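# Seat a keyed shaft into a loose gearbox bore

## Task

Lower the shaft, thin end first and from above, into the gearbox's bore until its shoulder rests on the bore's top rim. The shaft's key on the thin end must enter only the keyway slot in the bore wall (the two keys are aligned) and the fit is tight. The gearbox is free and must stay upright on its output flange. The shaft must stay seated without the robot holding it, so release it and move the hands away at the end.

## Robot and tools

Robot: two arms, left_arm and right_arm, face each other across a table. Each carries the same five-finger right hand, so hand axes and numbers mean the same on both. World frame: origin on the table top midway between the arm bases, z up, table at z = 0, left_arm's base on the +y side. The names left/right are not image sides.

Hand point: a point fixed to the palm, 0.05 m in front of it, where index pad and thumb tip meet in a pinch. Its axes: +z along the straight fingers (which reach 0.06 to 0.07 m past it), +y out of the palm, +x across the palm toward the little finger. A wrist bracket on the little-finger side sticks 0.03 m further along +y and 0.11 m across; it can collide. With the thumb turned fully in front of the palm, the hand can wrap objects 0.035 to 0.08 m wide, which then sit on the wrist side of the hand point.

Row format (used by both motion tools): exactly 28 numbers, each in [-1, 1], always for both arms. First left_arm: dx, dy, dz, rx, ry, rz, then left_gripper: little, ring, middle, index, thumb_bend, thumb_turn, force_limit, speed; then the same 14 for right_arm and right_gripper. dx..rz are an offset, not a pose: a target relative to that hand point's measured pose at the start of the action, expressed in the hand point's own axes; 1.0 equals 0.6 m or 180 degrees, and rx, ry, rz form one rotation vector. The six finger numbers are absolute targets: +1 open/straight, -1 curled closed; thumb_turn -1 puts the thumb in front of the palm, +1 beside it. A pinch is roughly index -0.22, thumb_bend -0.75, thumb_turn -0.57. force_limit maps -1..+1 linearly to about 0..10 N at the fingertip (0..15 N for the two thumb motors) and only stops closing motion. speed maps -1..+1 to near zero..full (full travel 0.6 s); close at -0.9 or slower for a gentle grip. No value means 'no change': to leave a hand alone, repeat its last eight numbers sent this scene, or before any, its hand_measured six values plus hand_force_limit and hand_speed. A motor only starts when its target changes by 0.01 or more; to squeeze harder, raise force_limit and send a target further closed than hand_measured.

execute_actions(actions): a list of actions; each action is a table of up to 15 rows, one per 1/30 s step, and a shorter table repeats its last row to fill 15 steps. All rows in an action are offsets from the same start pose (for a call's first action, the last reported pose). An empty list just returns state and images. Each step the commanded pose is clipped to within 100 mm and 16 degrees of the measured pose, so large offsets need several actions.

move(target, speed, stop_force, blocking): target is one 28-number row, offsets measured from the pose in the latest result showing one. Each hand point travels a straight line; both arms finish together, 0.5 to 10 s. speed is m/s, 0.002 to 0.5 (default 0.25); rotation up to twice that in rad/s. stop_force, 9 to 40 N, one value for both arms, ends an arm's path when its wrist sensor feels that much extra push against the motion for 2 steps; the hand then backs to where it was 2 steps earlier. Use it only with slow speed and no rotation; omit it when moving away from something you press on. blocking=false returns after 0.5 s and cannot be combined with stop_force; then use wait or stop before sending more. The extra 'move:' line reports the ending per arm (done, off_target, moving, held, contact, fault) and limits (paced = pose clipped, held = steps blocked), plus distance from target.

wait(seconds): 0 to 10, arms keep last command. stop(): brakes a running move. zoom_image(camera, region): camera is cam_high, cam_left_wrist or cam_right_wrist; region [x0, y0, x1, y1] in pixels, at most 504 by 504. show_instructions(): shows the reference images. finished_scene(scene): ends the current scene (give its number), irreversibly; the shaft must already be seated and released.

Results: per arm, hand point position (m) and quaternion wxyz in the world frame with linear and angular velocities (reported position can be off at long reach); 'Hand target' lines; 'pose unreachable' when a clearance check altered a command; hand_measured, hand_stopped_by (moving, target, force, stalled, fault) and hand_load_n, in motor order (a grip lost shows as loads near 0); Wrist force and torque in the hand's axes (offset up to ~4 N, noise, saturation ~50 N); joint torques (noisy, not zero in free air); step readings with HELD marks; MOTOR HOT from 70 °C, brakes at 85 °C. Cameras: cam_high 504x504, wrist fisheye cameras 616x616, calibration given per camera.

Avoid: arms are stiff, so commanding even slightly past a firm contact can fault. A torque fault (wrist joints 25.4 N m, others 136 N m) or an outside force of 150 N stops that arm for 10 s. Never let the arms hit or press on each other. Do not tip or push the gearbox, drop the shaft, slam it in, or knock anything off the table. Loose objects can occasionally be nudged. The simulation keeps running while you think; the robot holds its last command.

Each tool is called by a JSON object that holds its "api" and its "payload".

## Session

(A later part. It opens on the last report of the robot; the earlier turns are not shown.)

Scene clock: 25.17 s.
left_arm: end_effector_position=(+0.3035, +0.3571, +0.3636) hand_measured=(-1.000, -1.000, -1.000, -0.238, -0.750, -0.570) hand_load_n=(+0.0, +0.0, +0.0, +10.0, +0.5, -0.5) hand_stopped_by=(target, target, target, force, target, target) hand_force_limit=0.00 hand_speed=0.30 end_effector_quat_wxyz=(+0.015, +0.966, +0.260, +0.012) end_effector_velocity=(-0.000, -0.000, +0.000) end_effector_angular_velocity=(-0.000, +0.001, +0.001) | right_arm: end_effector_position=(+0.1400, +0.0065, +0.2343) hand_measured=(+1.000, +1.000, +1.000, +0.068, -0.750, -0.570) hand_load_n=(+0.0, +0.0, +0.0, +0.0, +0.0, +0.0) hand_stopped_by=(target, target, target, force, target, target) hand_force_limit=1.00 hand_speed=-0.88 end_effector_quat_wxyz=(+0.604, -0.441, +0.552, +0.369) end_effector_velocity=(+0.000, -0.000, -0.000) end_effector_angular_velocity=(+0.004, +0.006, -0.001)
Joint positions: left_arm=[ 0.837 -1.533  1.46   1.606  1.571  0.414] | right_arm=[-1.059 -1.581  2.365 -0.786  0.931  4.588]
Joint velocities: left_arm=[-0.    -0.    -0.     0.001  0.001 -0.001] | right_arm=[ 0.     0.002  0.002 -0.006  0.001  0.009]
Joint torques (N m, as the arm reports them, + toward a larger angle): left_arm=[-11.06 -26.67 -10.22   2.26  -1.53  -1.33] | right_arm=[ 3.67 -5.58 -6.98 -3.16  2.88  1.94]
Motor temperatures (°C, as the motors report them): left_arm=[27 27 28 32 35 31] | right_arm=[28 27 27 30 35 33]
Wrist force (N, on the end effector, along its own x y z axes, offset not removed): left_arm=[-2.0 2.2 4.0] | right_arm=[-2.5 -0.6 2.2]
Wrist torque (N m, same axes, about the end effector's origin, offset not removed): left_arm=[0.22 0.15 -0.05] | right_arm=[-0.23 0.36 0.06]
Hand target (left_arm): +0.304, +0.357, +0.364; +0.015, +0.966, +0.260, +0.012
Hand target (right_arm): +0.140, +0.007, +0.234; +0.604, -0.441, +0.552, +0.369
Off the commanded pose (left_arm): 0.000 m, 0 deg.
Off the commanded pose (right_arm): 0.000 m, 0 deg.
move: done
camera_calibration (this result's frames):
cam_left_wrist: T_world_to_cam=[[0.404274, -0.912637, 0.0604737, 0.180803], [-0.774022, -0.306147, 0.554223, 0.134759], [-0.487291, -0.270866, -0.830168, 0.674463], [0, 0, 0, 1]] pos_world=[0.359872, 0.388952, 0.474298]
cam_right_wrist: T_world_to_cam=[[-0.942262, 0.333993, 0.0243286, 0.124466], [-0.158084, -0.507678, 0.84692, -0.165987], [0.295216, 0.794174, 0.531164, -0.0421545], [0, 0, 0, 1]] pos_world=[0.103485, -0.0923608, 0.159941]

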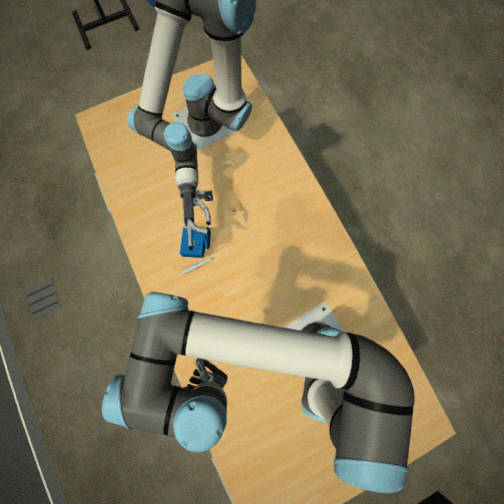

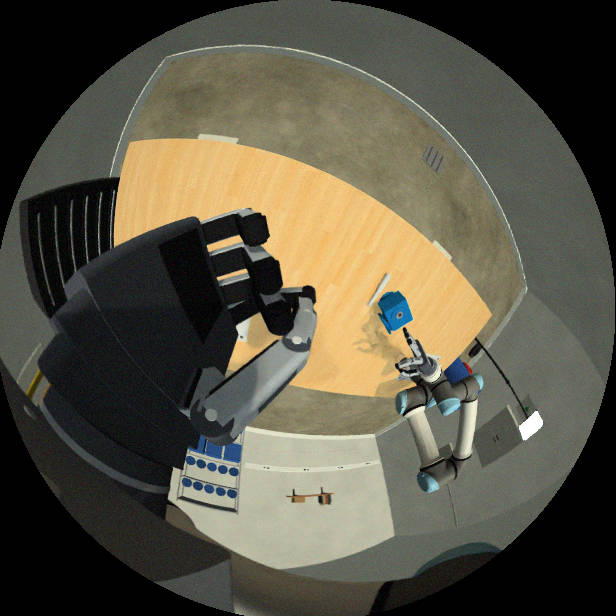

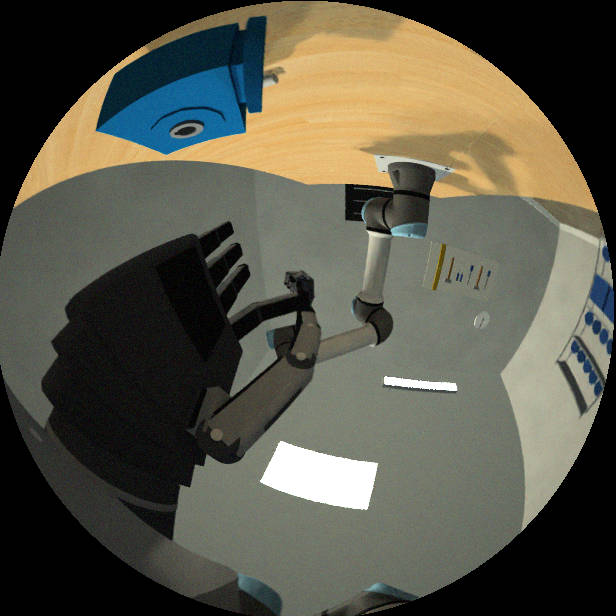

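{"api": "move", "payload": {"target": [0,0,0,0,0,-0.833,-1,-1,-1,0.35,-0.75,-0.57,1,0.3,0,-0.19,-0.243,0,0,-0.96,-1,-1,-1,-1,1,-0.57,0,0.3], "speed": 0.5}}

{"api": "move", "payload": {"target": [0.033,-0.445,0.44,0.389,0,0,-1,-1,-1,0.35,-0.75,-0.57,1,0.3,0,0,0,0,0,0,-1,-1,-1,-1,1,-0.57,0,0.3], "speed": 0.4}}

Scene clock: 29.73 s.
left_arm: end_effector_position=(+0.3034, +0.3571, +0.3635) hand_measured=(-1.000, -1.000, -1.000, +0.350, -0.750, -0.570) hand_load_n=(+0.0, +0.0, +0.0, +0.0, +0.0, +0.0) hand_stopped_by=(target, target, target, target, target, target) hand_force_limit=1.00 hand_speed=0.30 end_effector_quat_wxyz=(+0.015, -0.000, +1.000, -0.011) end_effector_velocity=(-0.000, -0.000, +0.001) end_effector_angular_velocity=(-0.000, -0.001, +0.004) | right_arm: end_effector_position=(+0.1962, -0.1691, +0.2484) hand_measured=(-1.000, -1.000, -1.000, -0.264, +1.000, -0.570) hand_load_n=(+0.0, +0.0, +0.0, +0.0, +0.0, +0.0) hand_stopped_by=(target, target, target, force, target, target) hand_force_limit=0.00 hand_speed=0.30 end_effector_quat_wxyz=(-0.407, +0.578, +0.405, +0.580) end_effector_velocity=(+0.001, -0.001, +0.001) end_effector_angular_velocity=(-0.008, -0.006, +0.004)
Joint positions: left_arm=[ 0.498 -1.466  1.383  1.618  1.56  -2.541] | right_arm=[-1.697 -2.339  2.57  -0.241  0.294  1.581]
Joint velocities: left_arm=[-0.     0.    -0.002  0.001 -0.    -0.004] | right_arm=[-0.014  0.005 -0.007  0.022 -0.018 -0.027]
Joint torques (N m, as the arm reports them, + toward a larger angle): left_arm=[ 14.21 -16.6  -27.91   4.39  -1.64  -1.23] | right_arm=[-14.05  18.18 -33.23   0.88  -2.79  -1.59]
Motor temperatures (°C, as the motors report them): left_arm=[27 27 28 32 35 31] | right_arm=[28 27 27 30 35 33]
Wrist force (N, on the end effector, along its own x y z axes, offset not removed): left_arm=[-4.0 0.8 0.4] | right_arm=[-1.9 -0.1 1.1]
Wrist torque (N m, same axes, about the end effector's origin, offset not removed): left_arm=[0.24 0.38 -0.12] | right_arm=[-0.21 0.44 0.17]
Hand target (left_arm): +0.303, +0.357, +0.363; +0.015, -0.000, +1.000, -0.011
Hand target (right_arm): +0.196, -0.169, +0.248; -0.407, +0.579, +0.405, +0.580
Off the commanded pose (left_arm): 0.000 m, 0 deg.
Off the commanded pose (right_arm): 0.000 m, 0 deg.
move: done
camera_calibration (this result's frames):
cam_left_wrist: T_world_to_cam=[[0.106333, 0.994296, 0.00829961, -0.390747], [0.797988, -0.0903131, 0.595869, -0.434427], [0.593219, -0.0567376, -0.803039, 0.260112], [0, 0, 0, 1]] pos_world=[0.233913, 0.364041, 0.470985]
cam_right_wrist: T_world_to_cam=[[0.926854, -0.344046, -0.150244, -0.202251], [-0.303465, -0.450985, -0.839358, 0.198798], [0.22102, 0.823556, -0.522403, 0.354459], [0, 0, 0, 1]] pos_world=[0.169443, -0.271846, 0.321646]

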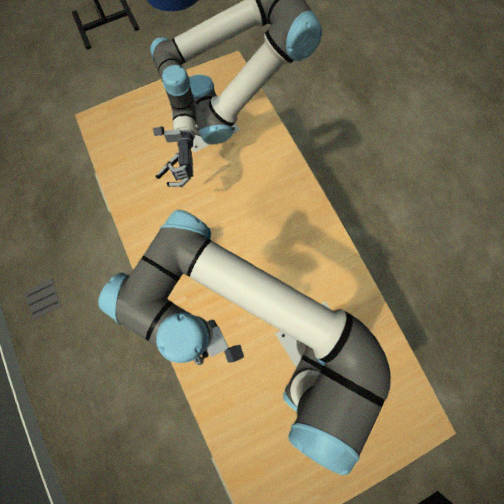

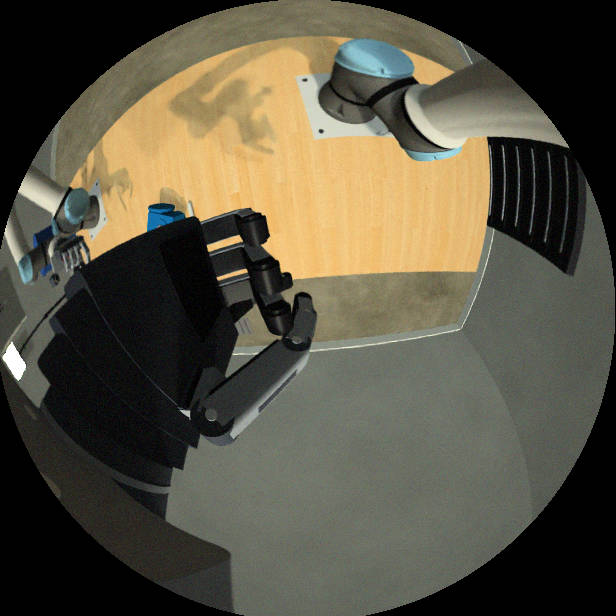

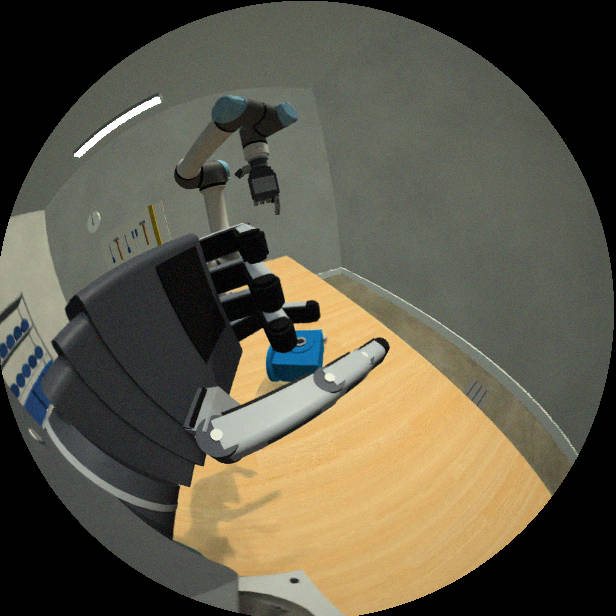

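Scene clock: 31.90 s.
left_arm: end_effector_position=(+0.2908, +0.0846, +0.1054) hand_measured=(-1.000, -1.000, -1.000, +0.350, -0.750, -0.570) hand_load_n=(+0.0, +0.0, +0.0, +0.0, +0.0, +0.0) hand_stopped_by=(target, target, target, target, target, target) hand_force_limit=1.00 hand_speed=0.30 end_effector_quat_wxyz=(+0.011, +0.008, +0.812, -0.583) end_effector_velocity=(+0.001, -0.002, -0.001) end_effector_angular_velocity=(-0.007, -0.001, +0.003) | right_arm: end_effector_position=(+0.1962, -0.1691, +0.2484) hand_measured=(-1.000, -1.000, -1.000, -0.264, +1.000, -0.570) hand_load_n=(+0.0, +0.0, +0.0, +0.0, +0.0, +0.0) hand_stopped_by=(target, target, target, force, target, target) hand_force_limit=0.00 hand_speed=0.30 end_effector_quat_wxyz=(-0.407, +0.578, +0.405, +0.580) end_effector_velocity=(+0.000, -0.000, +0.000) end_effector_angular_velocity=(+0.000, -0.000, -0.001)
Joint positions: left_arm=[ 0.475 -1.425  2.112 -0.306  2.106 -2.91 ] | right_arm=[-1.697 -2.339  2.57  -0.241  0.294  1.581]
Joint velocities: left_arm=[-0.002  0.002  0.003 -0.015 -0.003 -0.005] | right_arm=[ 0.     0.    -0.    -0.     0.001  0.   ]
Joint torques (N m, as the arm reports them, + toward a larger angle): left_arm=[-12.69 -14.88  -8.32  -2.69  -1.32  -1.12] | right_arm=[ 12.21   3.47 -11.47  -1.91   2.85   1.79]
Motor temperatures (°C, as the motors report them): left_arm=[27 27 28 32 35 31] | right_arm=[28 27 27 30 35 33]
Wrist force (N, on the end effector, along its own x y z axes, offset not removed): left_arm=[-0.2 0.4 2.1] | right_arm=[0.3 -0.1 -0.5]
Wrist torque (N m, same axes, about the end effector's origin, offset not removed): left_arm=[0.25 -0.25 0.02] | right_arm=[-0.02 0.03 0.28]
Hand target (left_arm): +0.291, +0.085, +0.105; +0.011, +0.008, +0.812, -0.583
Hand target (right_arm): +0.196, -0.169, +0.248; -0.407, +0.578, +0.405, +0.580
Off the commanded pose (left_arm): 0.001 m, 0 deg.
Off the commanded pose (right_arm): 0.000 m, 0 deg.
move: done
camera_calibration (this result's frames):
cam_left_wrist: T_world_to_cam=[[0.133507, 0.345039, -0.929045, 0.0294948], [0.80697, 0.506335, 0.304013, -0.3175], [0.575304, -0.790299, -0.210837, 0.0497697], [0, 0, 0, 1]] pos_world=[0.223643, 0.189918, 0.134419]
cam_right_wrist: T_world_to_cam=[[0.926854, -0.344046, -0.150244, -0.202251], [-0.303465, -0.450985, -0.839358, 0.198798], [0.22102, 0.823557, -0.522403, 0.354459], [0, 0, 0, 1]] pos_world=[0.169443, -0.271846, 0.321646]

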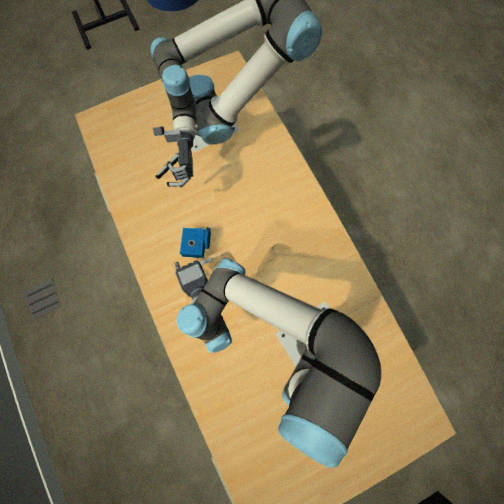

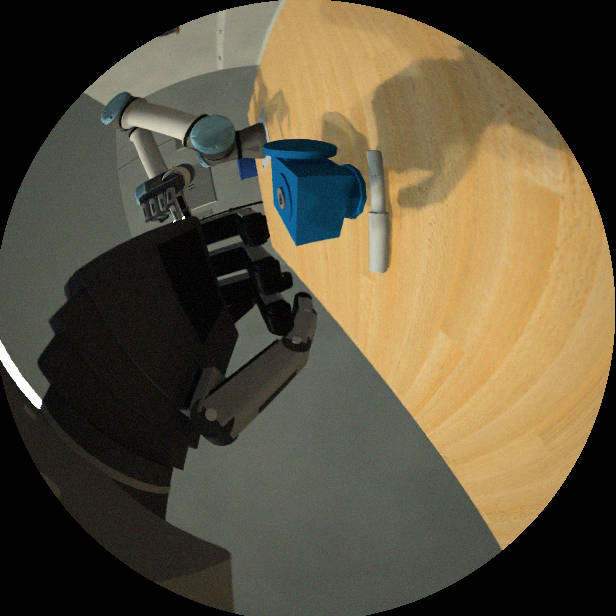

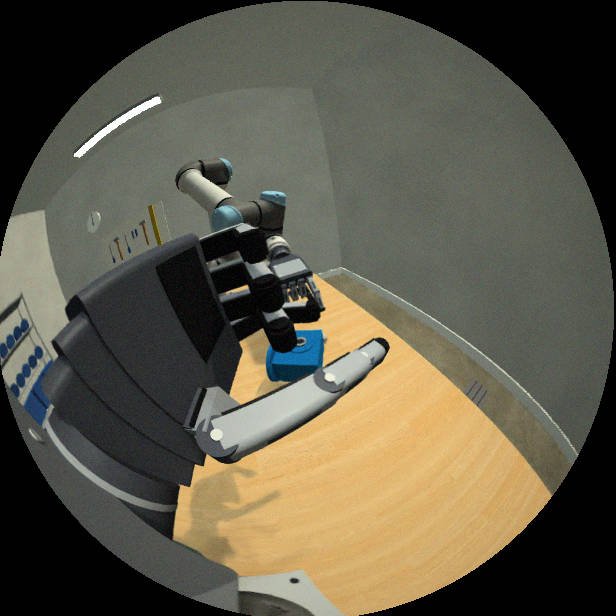

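{"api": "move", "payload": {"target": [0.027,0.104,0.056,0,0,-0.008,-1,-1,-1,0.35,-0.75,-0.57,1,0.3,0,0,0,0,0,0,-1,-1,-1,-1,1,-0.57,0,0.3], "speed": 0.1}}

{"api": "zoom_image", "payload": {"camera": "cam_left_wrist", "region": [230,130,430,350]}}

Scene clock: 33.37 s.
left_arm: end_effector_position=(+0.2766, +0.0729, +0.0352) hand_measured=(-1.000, -1.000, -1.000, +0.350, -0.750, -0.570) hand_load_n=(+0.0, +0.0, +0.0, +0.0, +0.0, +0.0) hand_stopped_by=(target, target, target, target, target, target) hand_force_limit=1.00 hand_speed=0.30 end_effector_quat_wxyz=(+0.004, -0.002, +0.813, -0.583) end_effector_velocity=(-0.000, +0.000, -0.002) end_effector_angular_velocity=(+0.001, +0.001, -0.000) | right_arm: end_effector_position=(+0.1962, -0.1691, +0.2484) hand_measured=(-1.000, -1.000, -1.000, -0.264, +1.000, -0.570) hand_load_n=(+0.0, +0.0, +0.0, +0.0, +0.0, +0.0) hand_stopped_by=(target, target, target, force, target, target) hand_force_limit=0.00 hand_speed=0.30 end_effector_quat_wxyz=(-0.407, +0.578, +0.405, +0.580) end_effector_velocity=(+0.000, -0.000, -0.000) end_effector_angular_velocity=(-0.000, -0.000, -0.001)
Joint positions: left_arm=[ 0.423 -1.296  2.192 -0.525  2.057 -2.957] | right_arm=[-1.697 -2.339  2.57  -0.241  0.294  1.581]
Joint velocities: left_arm=[-0.001  0.004  0.002 -0.004 -0.001 -0.001] | right_arm=[-0.     0.     0.001 -0.001  0.001  0.   ]
Joint torques (N m, as the arm reports them, + toward a larger angle): left_arm=[-11.95 -19.75  -3.87  -2.62  -1.37  -1.45] | right_arm=[ 12.54   4.29 -11.42  -1.95   2.8    1.83]
Motor temperatures (°C, as the motors report them): left_arm=[27 27 28 32 35 31] | right_arm=[28 27 27 30 35 33]
Wrist force (N, on the end effector, along its own x y z axes, offset not removed): left_arm=[-1.9 2.2 1.1] | right_arm=[0.3 -1.9 -0.1]
Wrist torque (N m, same axes, about the end effector's origin, offset not removed): left_arm=[0.37 0.15 0.07] | right_arm=[-0.30 0.22 0.19]
Hand target (left_arm): +0.277, +0.073, +0.035; +0.004, -0.002, +0.813, -0.583
Hand target (right_arm): +0.196, -0.169, +0.248; -0.407, +0.578, +0.405, +0.580
Off the commanded pose (left_arm): 0.000 m, 0 deg.
Off the commanded pose (right_arm): 0.000 m, 0 deg.
move: done
camera_calibration (this result's frames):
cam_left_wrist: T_world_to_cam=[[0.108504, 0.345791, -0.932017, -0.0228006], [0.809911, 0.512893, 0.284579, -0.279382], [0.576429, -0.785729, -0.224409, 0.0337453], [0, 0, 0, 1]] pos_world=[0.209296, 0.177692, 0.0658282]
cam_right_wrist: T_world_to_cam=[[0.926854, -0.344046, -0.150244, -0.202251], [-0.303465, -0.450985, -0.839358, 0.198798], [0.22102, 0.823556, -0.522403, 0.354459], [0, 0, 0, 1]] pos_world=[0.169443, -0.271846, 0.321646]

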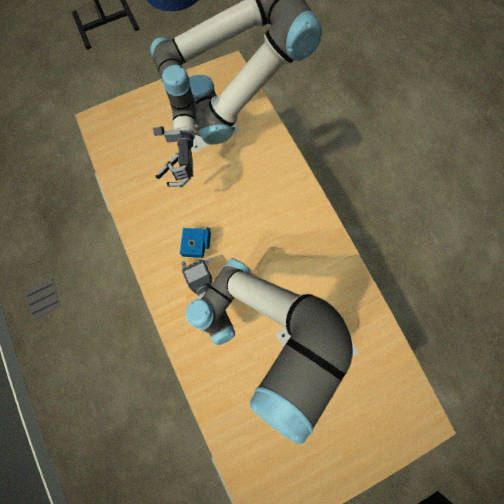

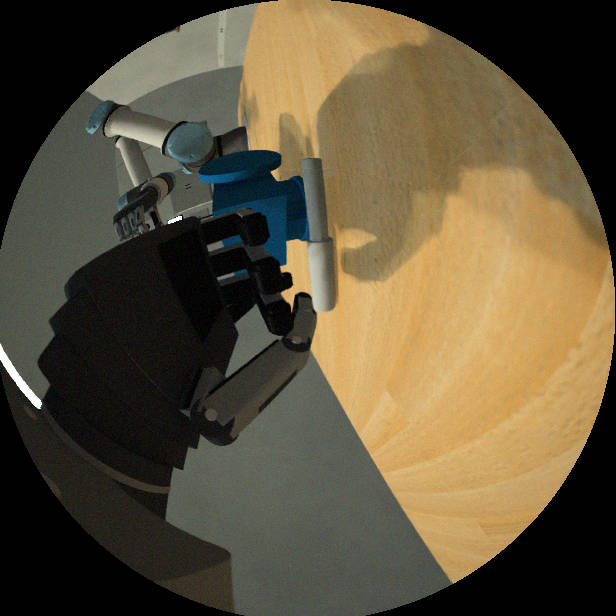

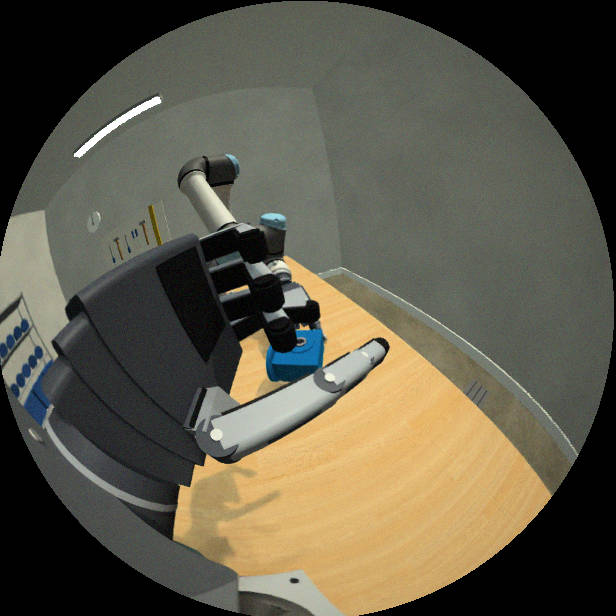

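Region (230, 130, 430, 350) of cam_left_wrist's 616x616 image, scaled by 2.291, with more detail than that image has; it fills the left 458 columns of this view, and the rest is white.

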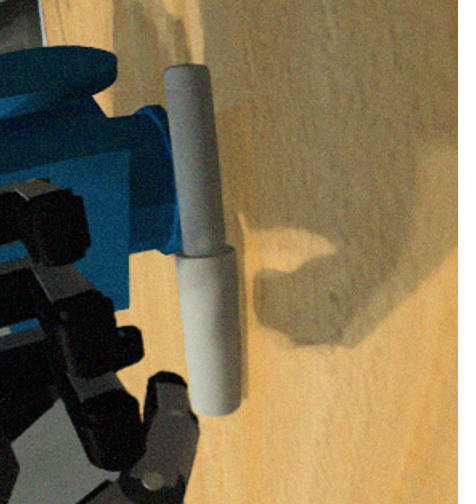

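{"api": "move", "payload": {"target": [0,0.0363,0.0123,0,0,0,-1,-1,-1,0.35,-0.75,-0.57,1,0.3,0,0,0,0,0,0,-1,-1,-1,-1,1,-0.57,0,0.3], "speed": 0.02, "stop_force": 10}}

{"api": "zoom_image", "payload": {"camera": "cam_left_wrist", "region": [200,130,400,350]}}

Scene clock: 34.97 s.
left_arm: end_effector_position=(+0.2767, +0.0730, +0.0124) hand_measured=(-1.000, -1.000, -1.000, +0.350, -0.750, -0.570) hand_load_n=(+0.0, +0.0, +0.0, +0.0, +0.0, +0.0) hand_stopped_by=(target, target, target, target, target, target) hand_force_limit=1.00 hand_speed=0.30 end_effector_quat_wxyz=(+0.004, -0.002, +0.813, -0.583) end_effector_velocity=(-0.000, +0.000, -0.002) end_effector_angular_velocity=(+0.001, +0.001, -0.000) | right_arm: end_effector_position=(+0.1962, -0.1691, +0.2484) hand_measured=(-1.000, -1.000, -1.000, -0.264, +1.000, -0.570) hand_load_n=(+0.0, +0.0, +0.0, +0.0, +0.0, +0.0) hand_stopped_by=(target, target, target, force, target, target) hand_force_limit=0.00 hand_speed=0.30 end_effector_quat_wxyz=(-0.407, +0.578, +0.405, +0.580) end_effector_velocity=(-0.000, +0.000, -0.000) end_effector_angular_velocity=(+0.000, +0.002, +0.001)
Joint positions: left_arm=[ 0.423 -1.242  2.207 -0.594  2.057 -2.957] | right_arm=[-1.697 -2.339  2.57  -0.241  0.294  1.581]
Joint velocities: left_arm=[ 0.     0.004  0.001 -0.004  0.    -0.   ] | right_arm=[ 0.    -0.     0.     0.001 -0.     0.   ]
Joint torques (N m, as the arm reports them, + toward a larger angle): left_arm=[ 13.56 -20.87  -3.88  -2.48   1.85   1.76] | right_arm=[ 11.98   3.96 -11.86  -1.9    2.86   1.96]
Motor temperatures (°C, as the motors report them): left_arm=[27 27 28 32 35 31] | right_arm=[28 27 27 30 35 33]
Wrist force (N, on the end effector, along its own x y z axes, offset not removed): left_arm=[-1.2 -0.6 4.2] | right_arm=[-0.7 -0.6 2.5]
Wrist torque (N m, same axes, about the end effector's origin, offset not removed): left_arm=[-0.27 0.09 -0.23] | right_arm=[-0.15 0.12 0.15]
Hand target (left_arm): +0.277, +0.073, +0.012; +0.004, -0.002, +0.813, -0.583
Hand target (right_arm): +0.196, -0.169, +0.248; -0.407, +0.578, +0.405, +0.580
Off the commanded pose (left_arm): 0.000 m, 0 deg.
Off the commanded pose (right_arm): 0.000 m, 0 deg.
move: done
camera_calibration (this result's frames):
cam_left_wrist: T_world_to_cam=[[0.108516, 0.345811, -0.932008, -0.0441243], [0.809913, 0.512879, 0.284598, -0.272972], [0.576425, -0.785729, -0.224421, 0.0285761], [0, 0, 0, 1]] pos_world=[0.2094, 0.177713, 0.042976]
cam_right_wrist: T_world_to_cam=[[0.926854, -0.344046, -0.150244, -0.202251], [-0.303465, -0.450985, -0.839358, 0.198798], [0.22102, 0.823556, -0.522403, 0.354459], [0, 0, 0, 1]] pos_world=[0.169443, -0.271846, 0.321646]

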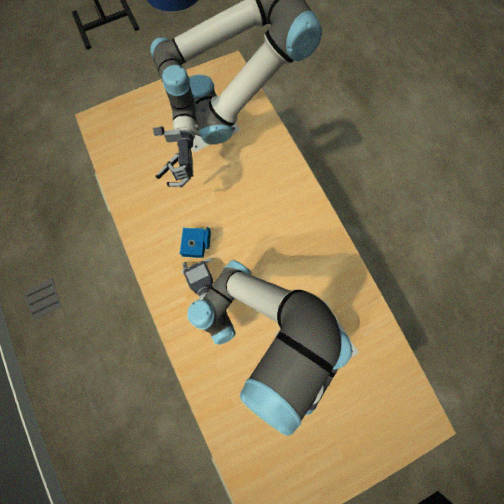

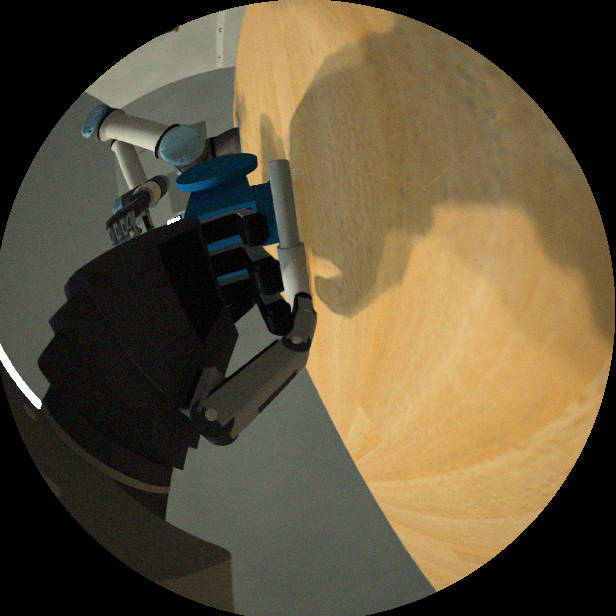

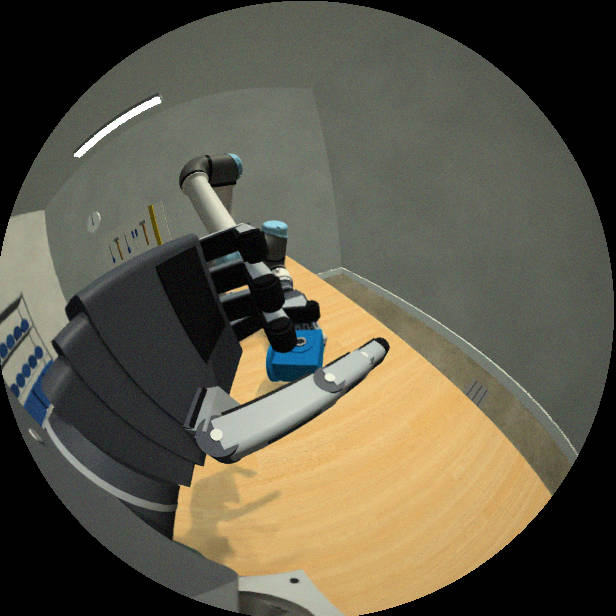

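Region (200, 130, 400, 350) of cam_left_wrist's 616x616 image, scaled by 2.291, with more detail than that image has; it fills the left 458 columns of this view, and the rest is white.

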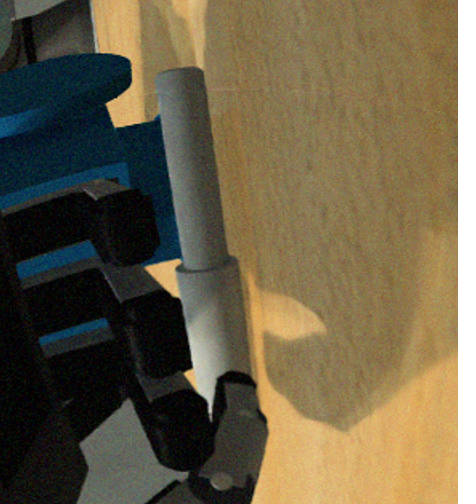

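{"api": "move", "payload": {"target": [0,0,0,0,0,0,-1,-1,-1,-0.5,-0.75,-0.57,1,-0.85,0,0,0,0,0,0,-1,-1,-1,-1,1,-0.57,0,0.3]}}

{"api": "move", "payload": {"target": [0,-0.01,-0.0035,0,0,0,-1,-1,-1,-0.55,-0.75,-0.57,1,-0.85,0,0,0,0,0,0,-1,-1,-1,-1,1,-0.57,0,0.3], "speed": 0.01}}

{"api": "zoom_image", "payload": {"camera": "cam_left_wrist", "region": [200,130,400,350]}}

Scene clock: 36.43 s.
left_arm: end_effector_position=(+0.2767, +0.0729, +0.0124) hand_measured=(-1.000, -1.000, -1.000, +0.088, -0.748, -0.570) hand_load_n=(+0.0, +0.0, +0.0, +10.5, +2.5, +2.0) hand_stopped_by=(target, target, target, force, target, target) hand_force_limit=1.00 hand_speed=-0.85 end_effector_quat_wxyz=(+0.004, -0.002, +0.813, -0.583) end_effector_velocity=(-0.000, +0.000, -0.000) end_effector_angular_velocity=(+0.002, -0.001, -0.001) | right_arm: end_effector_position=(+0.1962, -0.1691, +0.2484) hand_measured=(-1.000, -1.000, -1.000, -0.264, +1.000, -0.570) hand_load_n=(+0.0, +0.0, +0.0, +0.0, +0.0, +0.0) hand_stopped_by=(target, target, target, force, target, target) hand_force_limit=0.00 hand_speed=0.30 end_effector_quat_wxyz=(-0.407, +0.578, +0.405, +0.580) end_effector_velocity=(-0.000, -0.000, -0.000) end_effector_angular_velocity=(-0.000, -0.000, -0.000)
Joint positions: left_arm=[ 0.423 -1.242  2.207 -0.594  2.057 -2.957] | right_arm=[-1.697 -2.339  2.57  -0.241  0.294  1.581]
Joint velocities: left_arm=[-0.001 -0.    -0.     0.002 -0.001  0.001] | right_arm=[ 0.    -0.     0.001 -0.001  0.001 -0.   ]
Joint torques (N m, as the arm reports them, + toward a larger angle): left_arm=[ 12.48 -26.99 -16.13   1.62   1.57   1.43] | right_arm=[ 12.41   3.11 -11.89  -1.9    2.78   1.83]
Motor temperatures (°C, as the motors report them): left_arm=[27 27 28 32 35 31] | right_arm=[28 27 27 30 35 33]
Wrist force (N, on the end effector, along its own x y z axes, offset not removed): left_arm=[-6.7 -5.0 -0.6] | right_arm=[1.2 0.7 3.7]
Wrist torque (N m, same axes, about the end effector's origin, offset not removed): left_arm=[0.51 0.88 -0.43] | right_arm=[-0.19 -0.19 0.41]
Hand target (left_arm): +0.277, +0.073, +0.012; +0.004, -0.002, +0.813, -0.583
Hand target (right_arm): +0.196, -0.169, +0.248; -0.407, +0.578, +0.405, +0.580
Off the commanded pose (left_arm): 0.000 m, 0 deg.
Off the commanded pose (right_arm): 0.000 m, 0 deg.
move: done
camera_calibration (this result's frames):
cam_left_wrist: T_world_to_cam=[[0.108543, 0.345762, -0.932023, -0.0440963], [0.809904, 0.512895, 0.284595, -0.272979], [0.576432, -0.78574, -0.224363, 0.0285598], [0, 0, 0, 1]] pos_world=[0.20941, 0.177697, 0.0429975]
cam_right_wrist: T_world_to_cam=[[0.926854, -0.344046, -0.150244, -0.202251], [-0.303465, -0.450985, -0.839358, 0.198798], [0.22102, 0.823556, -0.522403, 0.354459], [0, 0, 0, 1]] pos_world=[0.169443, -0.271846, 0.321646]

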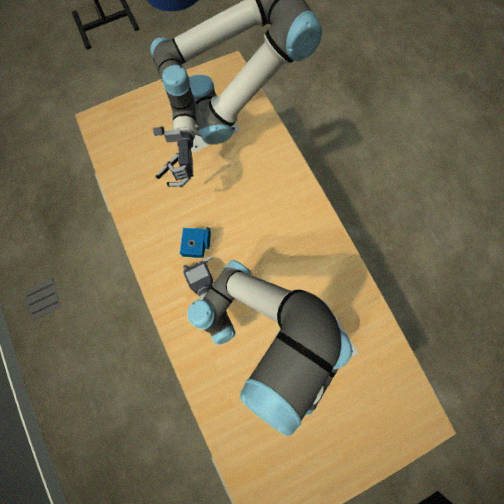

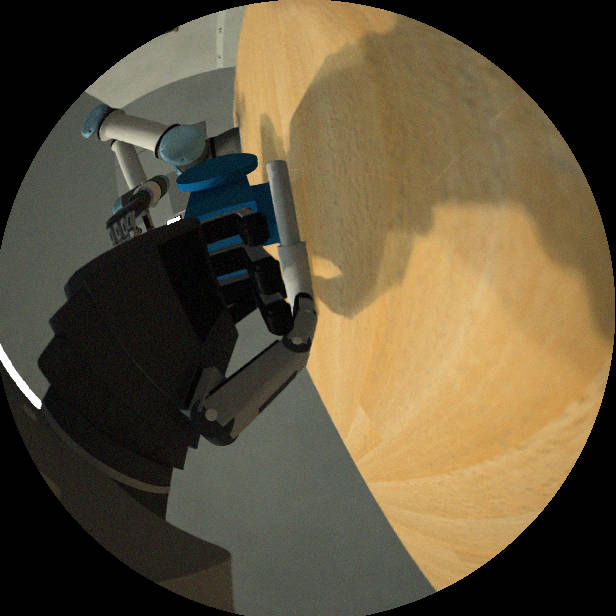

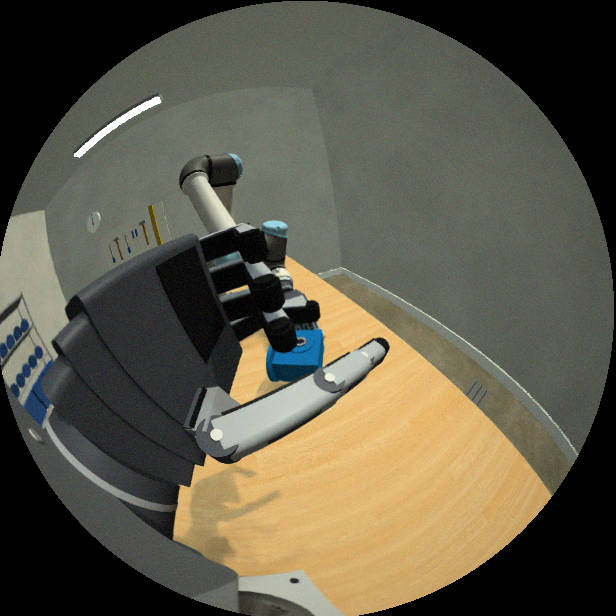

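Scene clock: 37.30 s.
left_arm: end_effector_position=(+0.2766, +0.0730, +0.0186) hand_measured=(-1.000, -1.000, -1.000, +0.088, -0.750, -0.570) hand_load_n=(+0.0, +0.0, +0.0, +0.0, +0.0, +0.0) hand_stopped_by=(target, target, target, force, target, target) hand_force_limit=1.00 hand_speed=-0.85 end_effector_quat_wxyz=(+0.004, -0.002, +0.813, -0.583) end_effector_velocity=(+0.000, -0.000, +0.002) end_effector_angular_velocity=(-0.002, -0.002, +0.001) | right_arm: end_effector_position=(+0.1962, -0.1691, +0.2484) hand_measured=(-1.000, -1.000, -1.000, -0.264, +1.000, -0.570) hand_load_n=(+0.0, +0.0, +0.0, +0.0, +0.0, +0.0) hand_stopped_by=(target, target, target, force, target, target) hand_force_limit=0.00 hand_speed=0.30 end_effector_quat_wxyz=(-0.407, +0.578, +0.405, +0.580) end_effector_velocity=(-0.000, +0.000, -0.000) end_effector_angular_velocity=(+0.000, +0.002, +0.001)
Joint positions: left_arm=[ 0.423 -1.257  2.203 -0.575  2.057 -2.957] | right_arm=[-1.697 -2.339  2.57  -0.241  0.294  1.581]
Joint velocities: left_arm=[-0.    -0.004 -0.001  0.003 -0.001  0.   ] | right_arm=[ 0.     0.    -0.     0.002 -0.001  0.   ]
Joint torques (N m, as the arm reports them, + toward a larger angle): left_arm=[ 13.67 -34.71 -21.99   1.71   1.87   0.94] | right_arm=[ 12.11   3.77 -11.85  -1.96   2.77   1.81]
Motor temperatures (°C, as the motors report them): left_arm=[27 27 28 32 35 31] | right_arm=[28 27 27 30 35 33]
Wrist force (N, on the end effector, along its own x y z axes, offset not removed): left_arm=[-5.7 -2.2 0.5] | right_arm=[-3.1 0.4 2.1]
Wrist torque (N m, same axes, about the end effector's origin, offset not removed): left_arm=[-0.37 0.77 -0.25] | right_arm=[-0.28 0.62 0.03]
Hand target (left_arm): +0.277, +0.073, +0.019; +0.004, -0.002, +0.813, -0.583
Hand target (right_arm): +0.196, -0.169, +0.248; -0.407, +0.578, +0.405, +0.580
Off the commanded pose (left_arm): 0.000 m, 0 deg.
Off the commanded pose (right_arm): 0.000 m, 0 deg.
move: done
camera_calibration (this result's frames):
cam_left_wrist: T_world_to_cam=[[0.108546, 0.34575, -0.932027, -0.0382802], [0.809903, 0.512898, 0.284591, -0.274765], [0.576432, -0.785743, -0.224352, 0.0300259], [0, 0, 0, 1]] pos_world=[0.20938, 0.177754, 0.0492536]
cam_right_wrist: T_world_to_cam=[[0.926854, -0.344046, -0.150244, -0.202251], [-0.303465, -0.450985, -0.839358, 0.198798], [0.22102, 0.823556, -0.522403, 0.354459], [0, 0, 0, 1]] pos_world=[0.169443, -0.271846, 0.321646]

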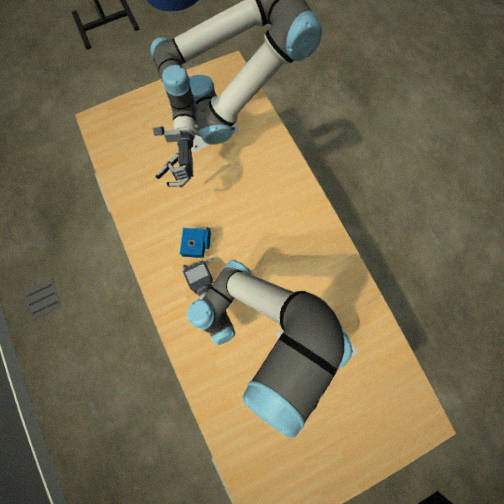

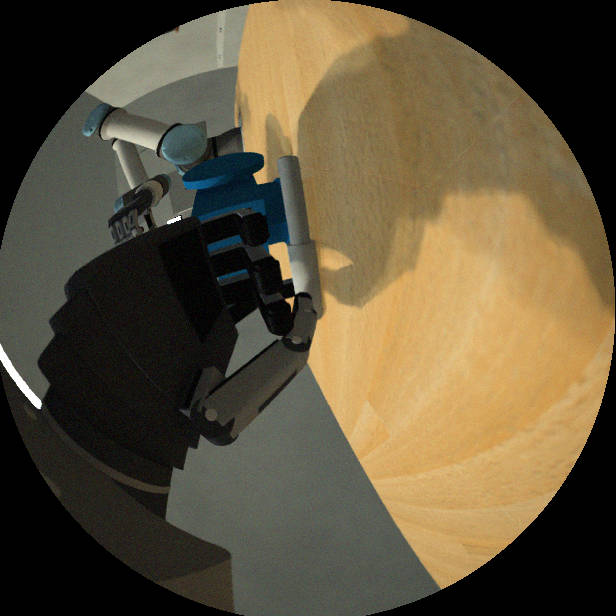

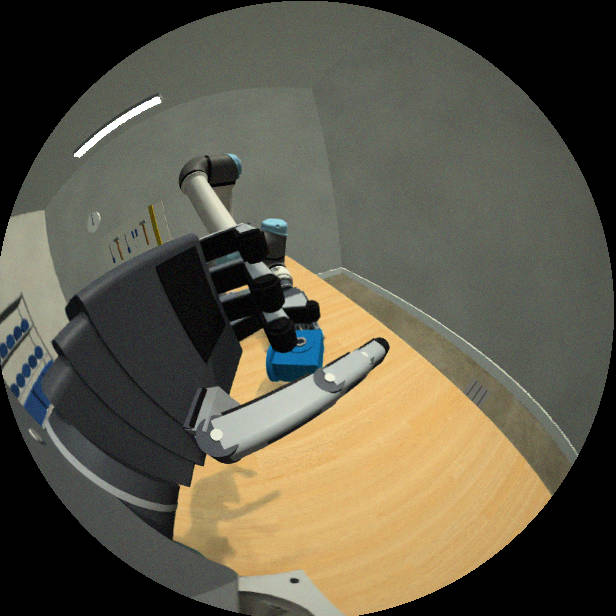

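Region (200, 130, 400, 350) of cam_left_wrist's 616x616 image, scaled by 2.291, with more detail than that image has; it fills the left 458 columns of this view, and the rest is white.

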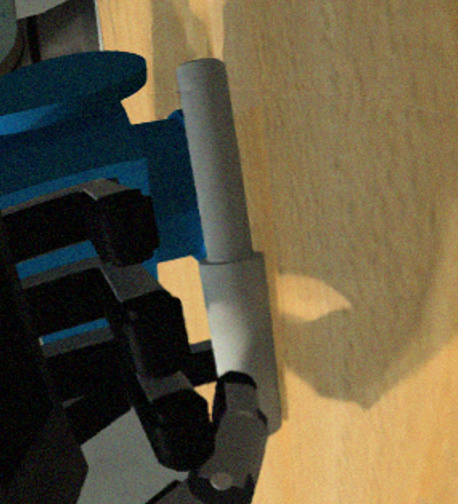

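{"api": "move", "payload": {"target": [0,0,0,0,0,0,-1,-1,-1,0.35,-0.75,-0.57,1,0,0,0,0,0,0,0,-1,-1,-1,-1,1,-0.57,0,0.3]}}

{"api": "move", "payload": {"target": [0,0.0155,0.0085,0,0,0,-1,-1,-1,0.35,-0.75,-0.57,1,0,0,0,0,0,0,0,-1,-1,-1,-1,1,-0.57,0,0.3], "speed": 0.01, "stop_force": 12}}

Scene clock: 38.53 s.
left_arm: end_effector_position=(+0.2767, +0.0730, +0.0187) hand_measured=(-1.000, -1.000, -1.000, +0.350, -0.750, -0.570) hand_load_n=(+0.0, +0.0, +0.0, +0.0, +0.0, +0.0) hand_stopped_by=(target, target, target, target, target, target) hand_force_limit=1.00 hand_speed=0.00 end_effector_quat_wxyz=(+0.004, -0.002, +0.813, -0.583) end_effector_velocity=(-0.000, -0.000, +0.000) end_effector_angular_velocity=(-0.001, +0.003, +0.001) | right_arm: end_effector_position=(+0.1962, -0.1691, +0.2484) hand_measured=(-1.000, -1.000, -1.000, -0.264, +1.000, -0.570) hand_load_n=(+0.0, +0.0, +0.0, +0.0, +0.0, +0.0) hand_stopped_by=(target, target, target, force, target, target) hand_force_limit=0.00 hand_speed=0.30 end_effector_quat_wxyz=(-0.407, +0.578, +0.405, +0.580) end_effector_velocity=(+0.000, -0.000, -0.000) end_effector_angular_velocity=(+0.000, +0.001, -0.001)
Joint positions: left_arm=[ 0.423 -1.257  2.203 -0.575  2.057 -2.957] | right_arm=[-1.697 -2.339  2.57  -0.241  0.294  1.581]
Joint velocities: left_arm=[-0.001 -0.     0.    -0.002 -0.001 -0.004] | right_arm=[-0.001  0.    -0.     0.001  0.     0.   ]
Joint torques (N m, as the arm reports them, + toward a larger angle): left_arm=[ 13.4  -19.73 -10.92  -2.51   1.78   1.19] | right_arm=[ 12.22   3.64 -11.82  -1.94   2.82   1.84]
Motor temperatures (°C, as the motors report them): left_arm=[27 27 28 32 35 31] | right_arm=[28 27 27 30 35 33]
Wrist force (N, on the end effector, along its own x y z axes, offset not removed): left_arm=[-4.8 3.1 -0.1] | right_arm=[-1.1 0.3 2.3]
Wrist torque (N m, same axes, about the end effector's origin, offset not removed): left_arm=[0.45 0.81 -0.10] | right_arm=[-0.25 0.28 0.17]
Hand target (left_arm): +0.277, +0.073, +0.019; +0.004, -0.002, +0.813, -0.583
Hand target (right_arm): +0.196, -0.169, +0.248; -0.407, +0.578, +0.405, +0.580
Off the commanded pose (left_arm): 0.000 m, 0 deg.
Off the commanded pose (right_arm): 0.000 m, 0 deg.
move: done
camera_calibration (this result's frames):
cam_left_wrist: T_world_to_cam=[[0.108574, 0.345701, -0.932042, -0.0382484], [0.809893, 0.512915, 0.284589, -0.274771], [0.576441, -0.785754, -0.224291, 0.0299969], [0, 0, 0, 1]] pos_world=[0.209397, 0.177727, 0.0492758]
cam_right_wrist: T_world_to_cam=[[0.926854, -0.344046, -0.150244, -0.202251], [-0.303465, -0.450985, -0.839358, 0.198798], [0.22102, 0.823556, -0.522403, 0.354459], [0, 0, 0, 1]] pos_world=[0.169443, -0.271846, 0.321646]

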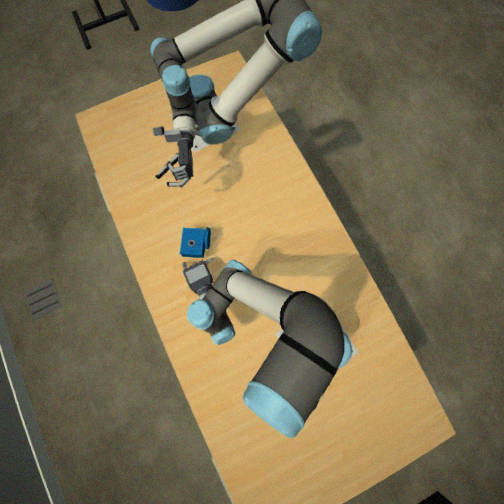

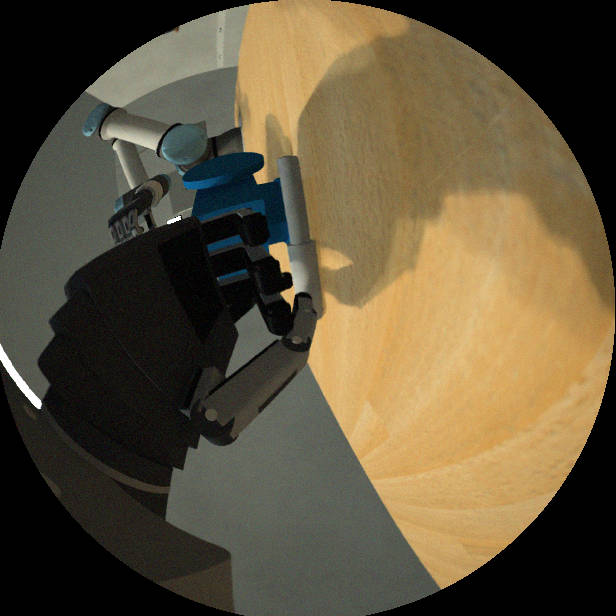

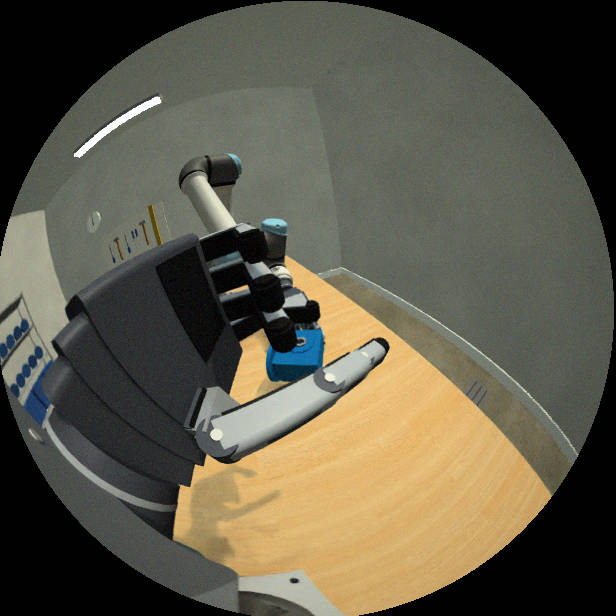

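Scene clock: 39.80 s.
left_arm: end_effector_position=(+0.2767, +0.0712, +0.0083) hand_measured=(-1.000, -1.000, -1.000, +0.350, -0.750, -0.570) hand_load_n=(+0.0, +0.0, +0.0, +0.0, +0.0, +0.0) hand_stopped_by=(target, target, target, target, target, target) hand_force_limit=1.00 hand_speed=0.00 end_effector_quat_wxyz=(+0.004, -0.002, +0.813, -0.583) end_effector_velocity=(+0.000, -0.000, -0.001) end_effector_angular_velocity=(+0.000, -0.000, +0.000) | right_arm: end_effector_position=(+0.1962, -0.1691, +0.2484) hand_measured=(-1.000, -1.000, -1.000, -0.264, +1.000, -0.570) hand_load_n=(+0.0, +0.0, +0.0, +0.0, +0.0, +0.0) hand_stopped_by=(target, target, target, force, target, target) hand_force_limit=0.00 hand_speed=0.30 end_effector_quat_wxyz=(-0.407, +0.578, +0.405, +0.580) end_effector_velocity=(+0.000, -0.000, +0.000) end_effector_angular_velocity=(-0.000, -0.001, -0.000)
Joint positions: left_arm=[ 0.42  -1.23   2.206 -0.606  2.055 -2.958] | right_arm=[-1.697 -2.339  2.57  -0.241  0.294  1.581]
Joint velocities: left_arm=[-0.     0.003 -0.    -0.002 -0.     0.   ] | right_arm=[ 0.    -0.    -0.001 -0.     0.001 -0.   ]
Joint torques (N m, as the arm reports them, + toward a larger angle): left_arm=[-12.27 -20.04  -3.61  -2.51  -1.33  -1.28] | right_arm=[ 11.98   3.54 -11.47  -2.01   2.82   1.92]
Motor temperatures (°C, as the motors report them): left_arm=[27 27 28 32 35 31] | right_arm=[28 27 27 30 35 33]
Wrist force (N, on the end effector, along its own x y z axes, offset not removed): left_arm=[-2.9 -0.7 -0.2] | right_arm=[-1.7 -0.9 2.9]
Wrist torque (N m, same axes, about the end effector's origin, offset not removed): left_arm=[0.03 0.34 -0.32] | right_arm=[-0.37 0.40 -0.15]
Hand target (left_arm): +0.277, +0.071, +0.008; +0.004, -0.002, +0.813, -0.583
Hand target (right_arm): +0.196, -0.169, +0.248; -0.407, +0.578, +0.405, +0.580
Off the commanded pose (left_arm): 0.000 m, 0 deg.
Off the commanded pose (right_arm): 0.000 m, 0 deg.
move: done
camera_calibration (this result's frames):
cam_left_wrist: T_world_to_cam=[[0.108567, 0.34571, -0.93204, -0.0472629], [0.809897, 0.51291, 0.284587, -0.270944], [0.576437, -0.785753, -0.224304, 0.0262137], [0, 0, 0, 1]] pos_world=[0.209458, 0.175907, 0.0389363]
cam_right_wrist: T_world_to_cam=[[0.926854, -0.344046, -0.150244, -0.202251], [-0.303465, -0.450985, -0.839358, 0.198798], [0.22102, 0.823556, -0.522403, 0.354459], [0, 0, 0, 1]] pos_world=[0.169443, -0.271846, 0.321646]

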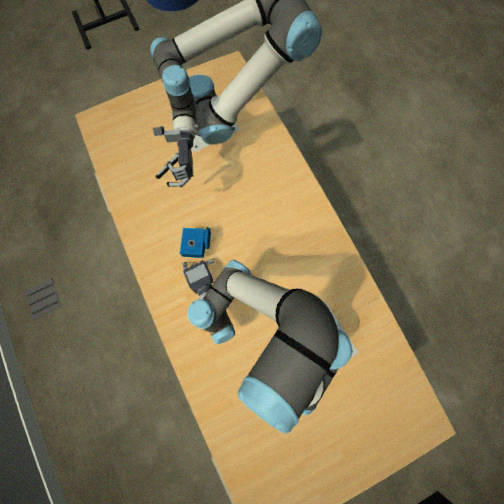

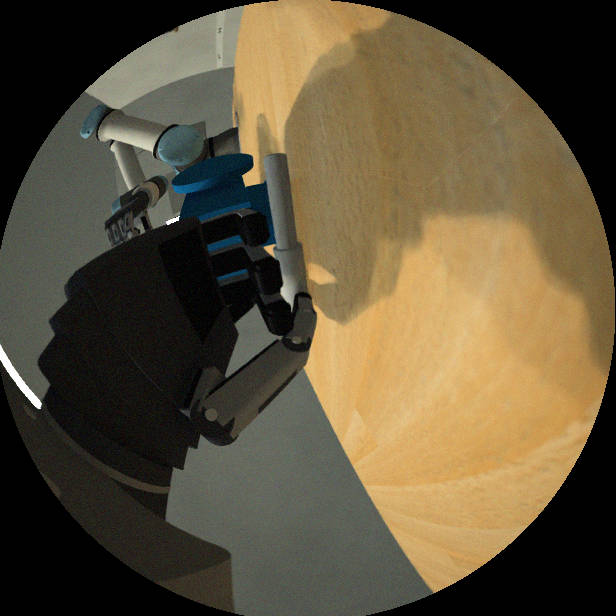

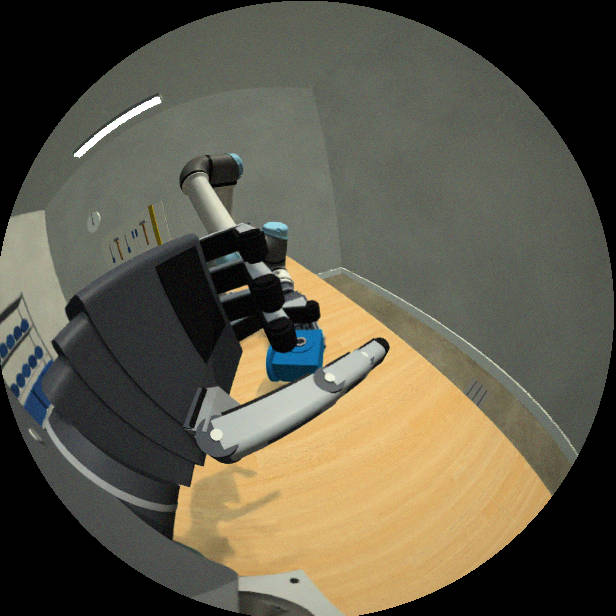

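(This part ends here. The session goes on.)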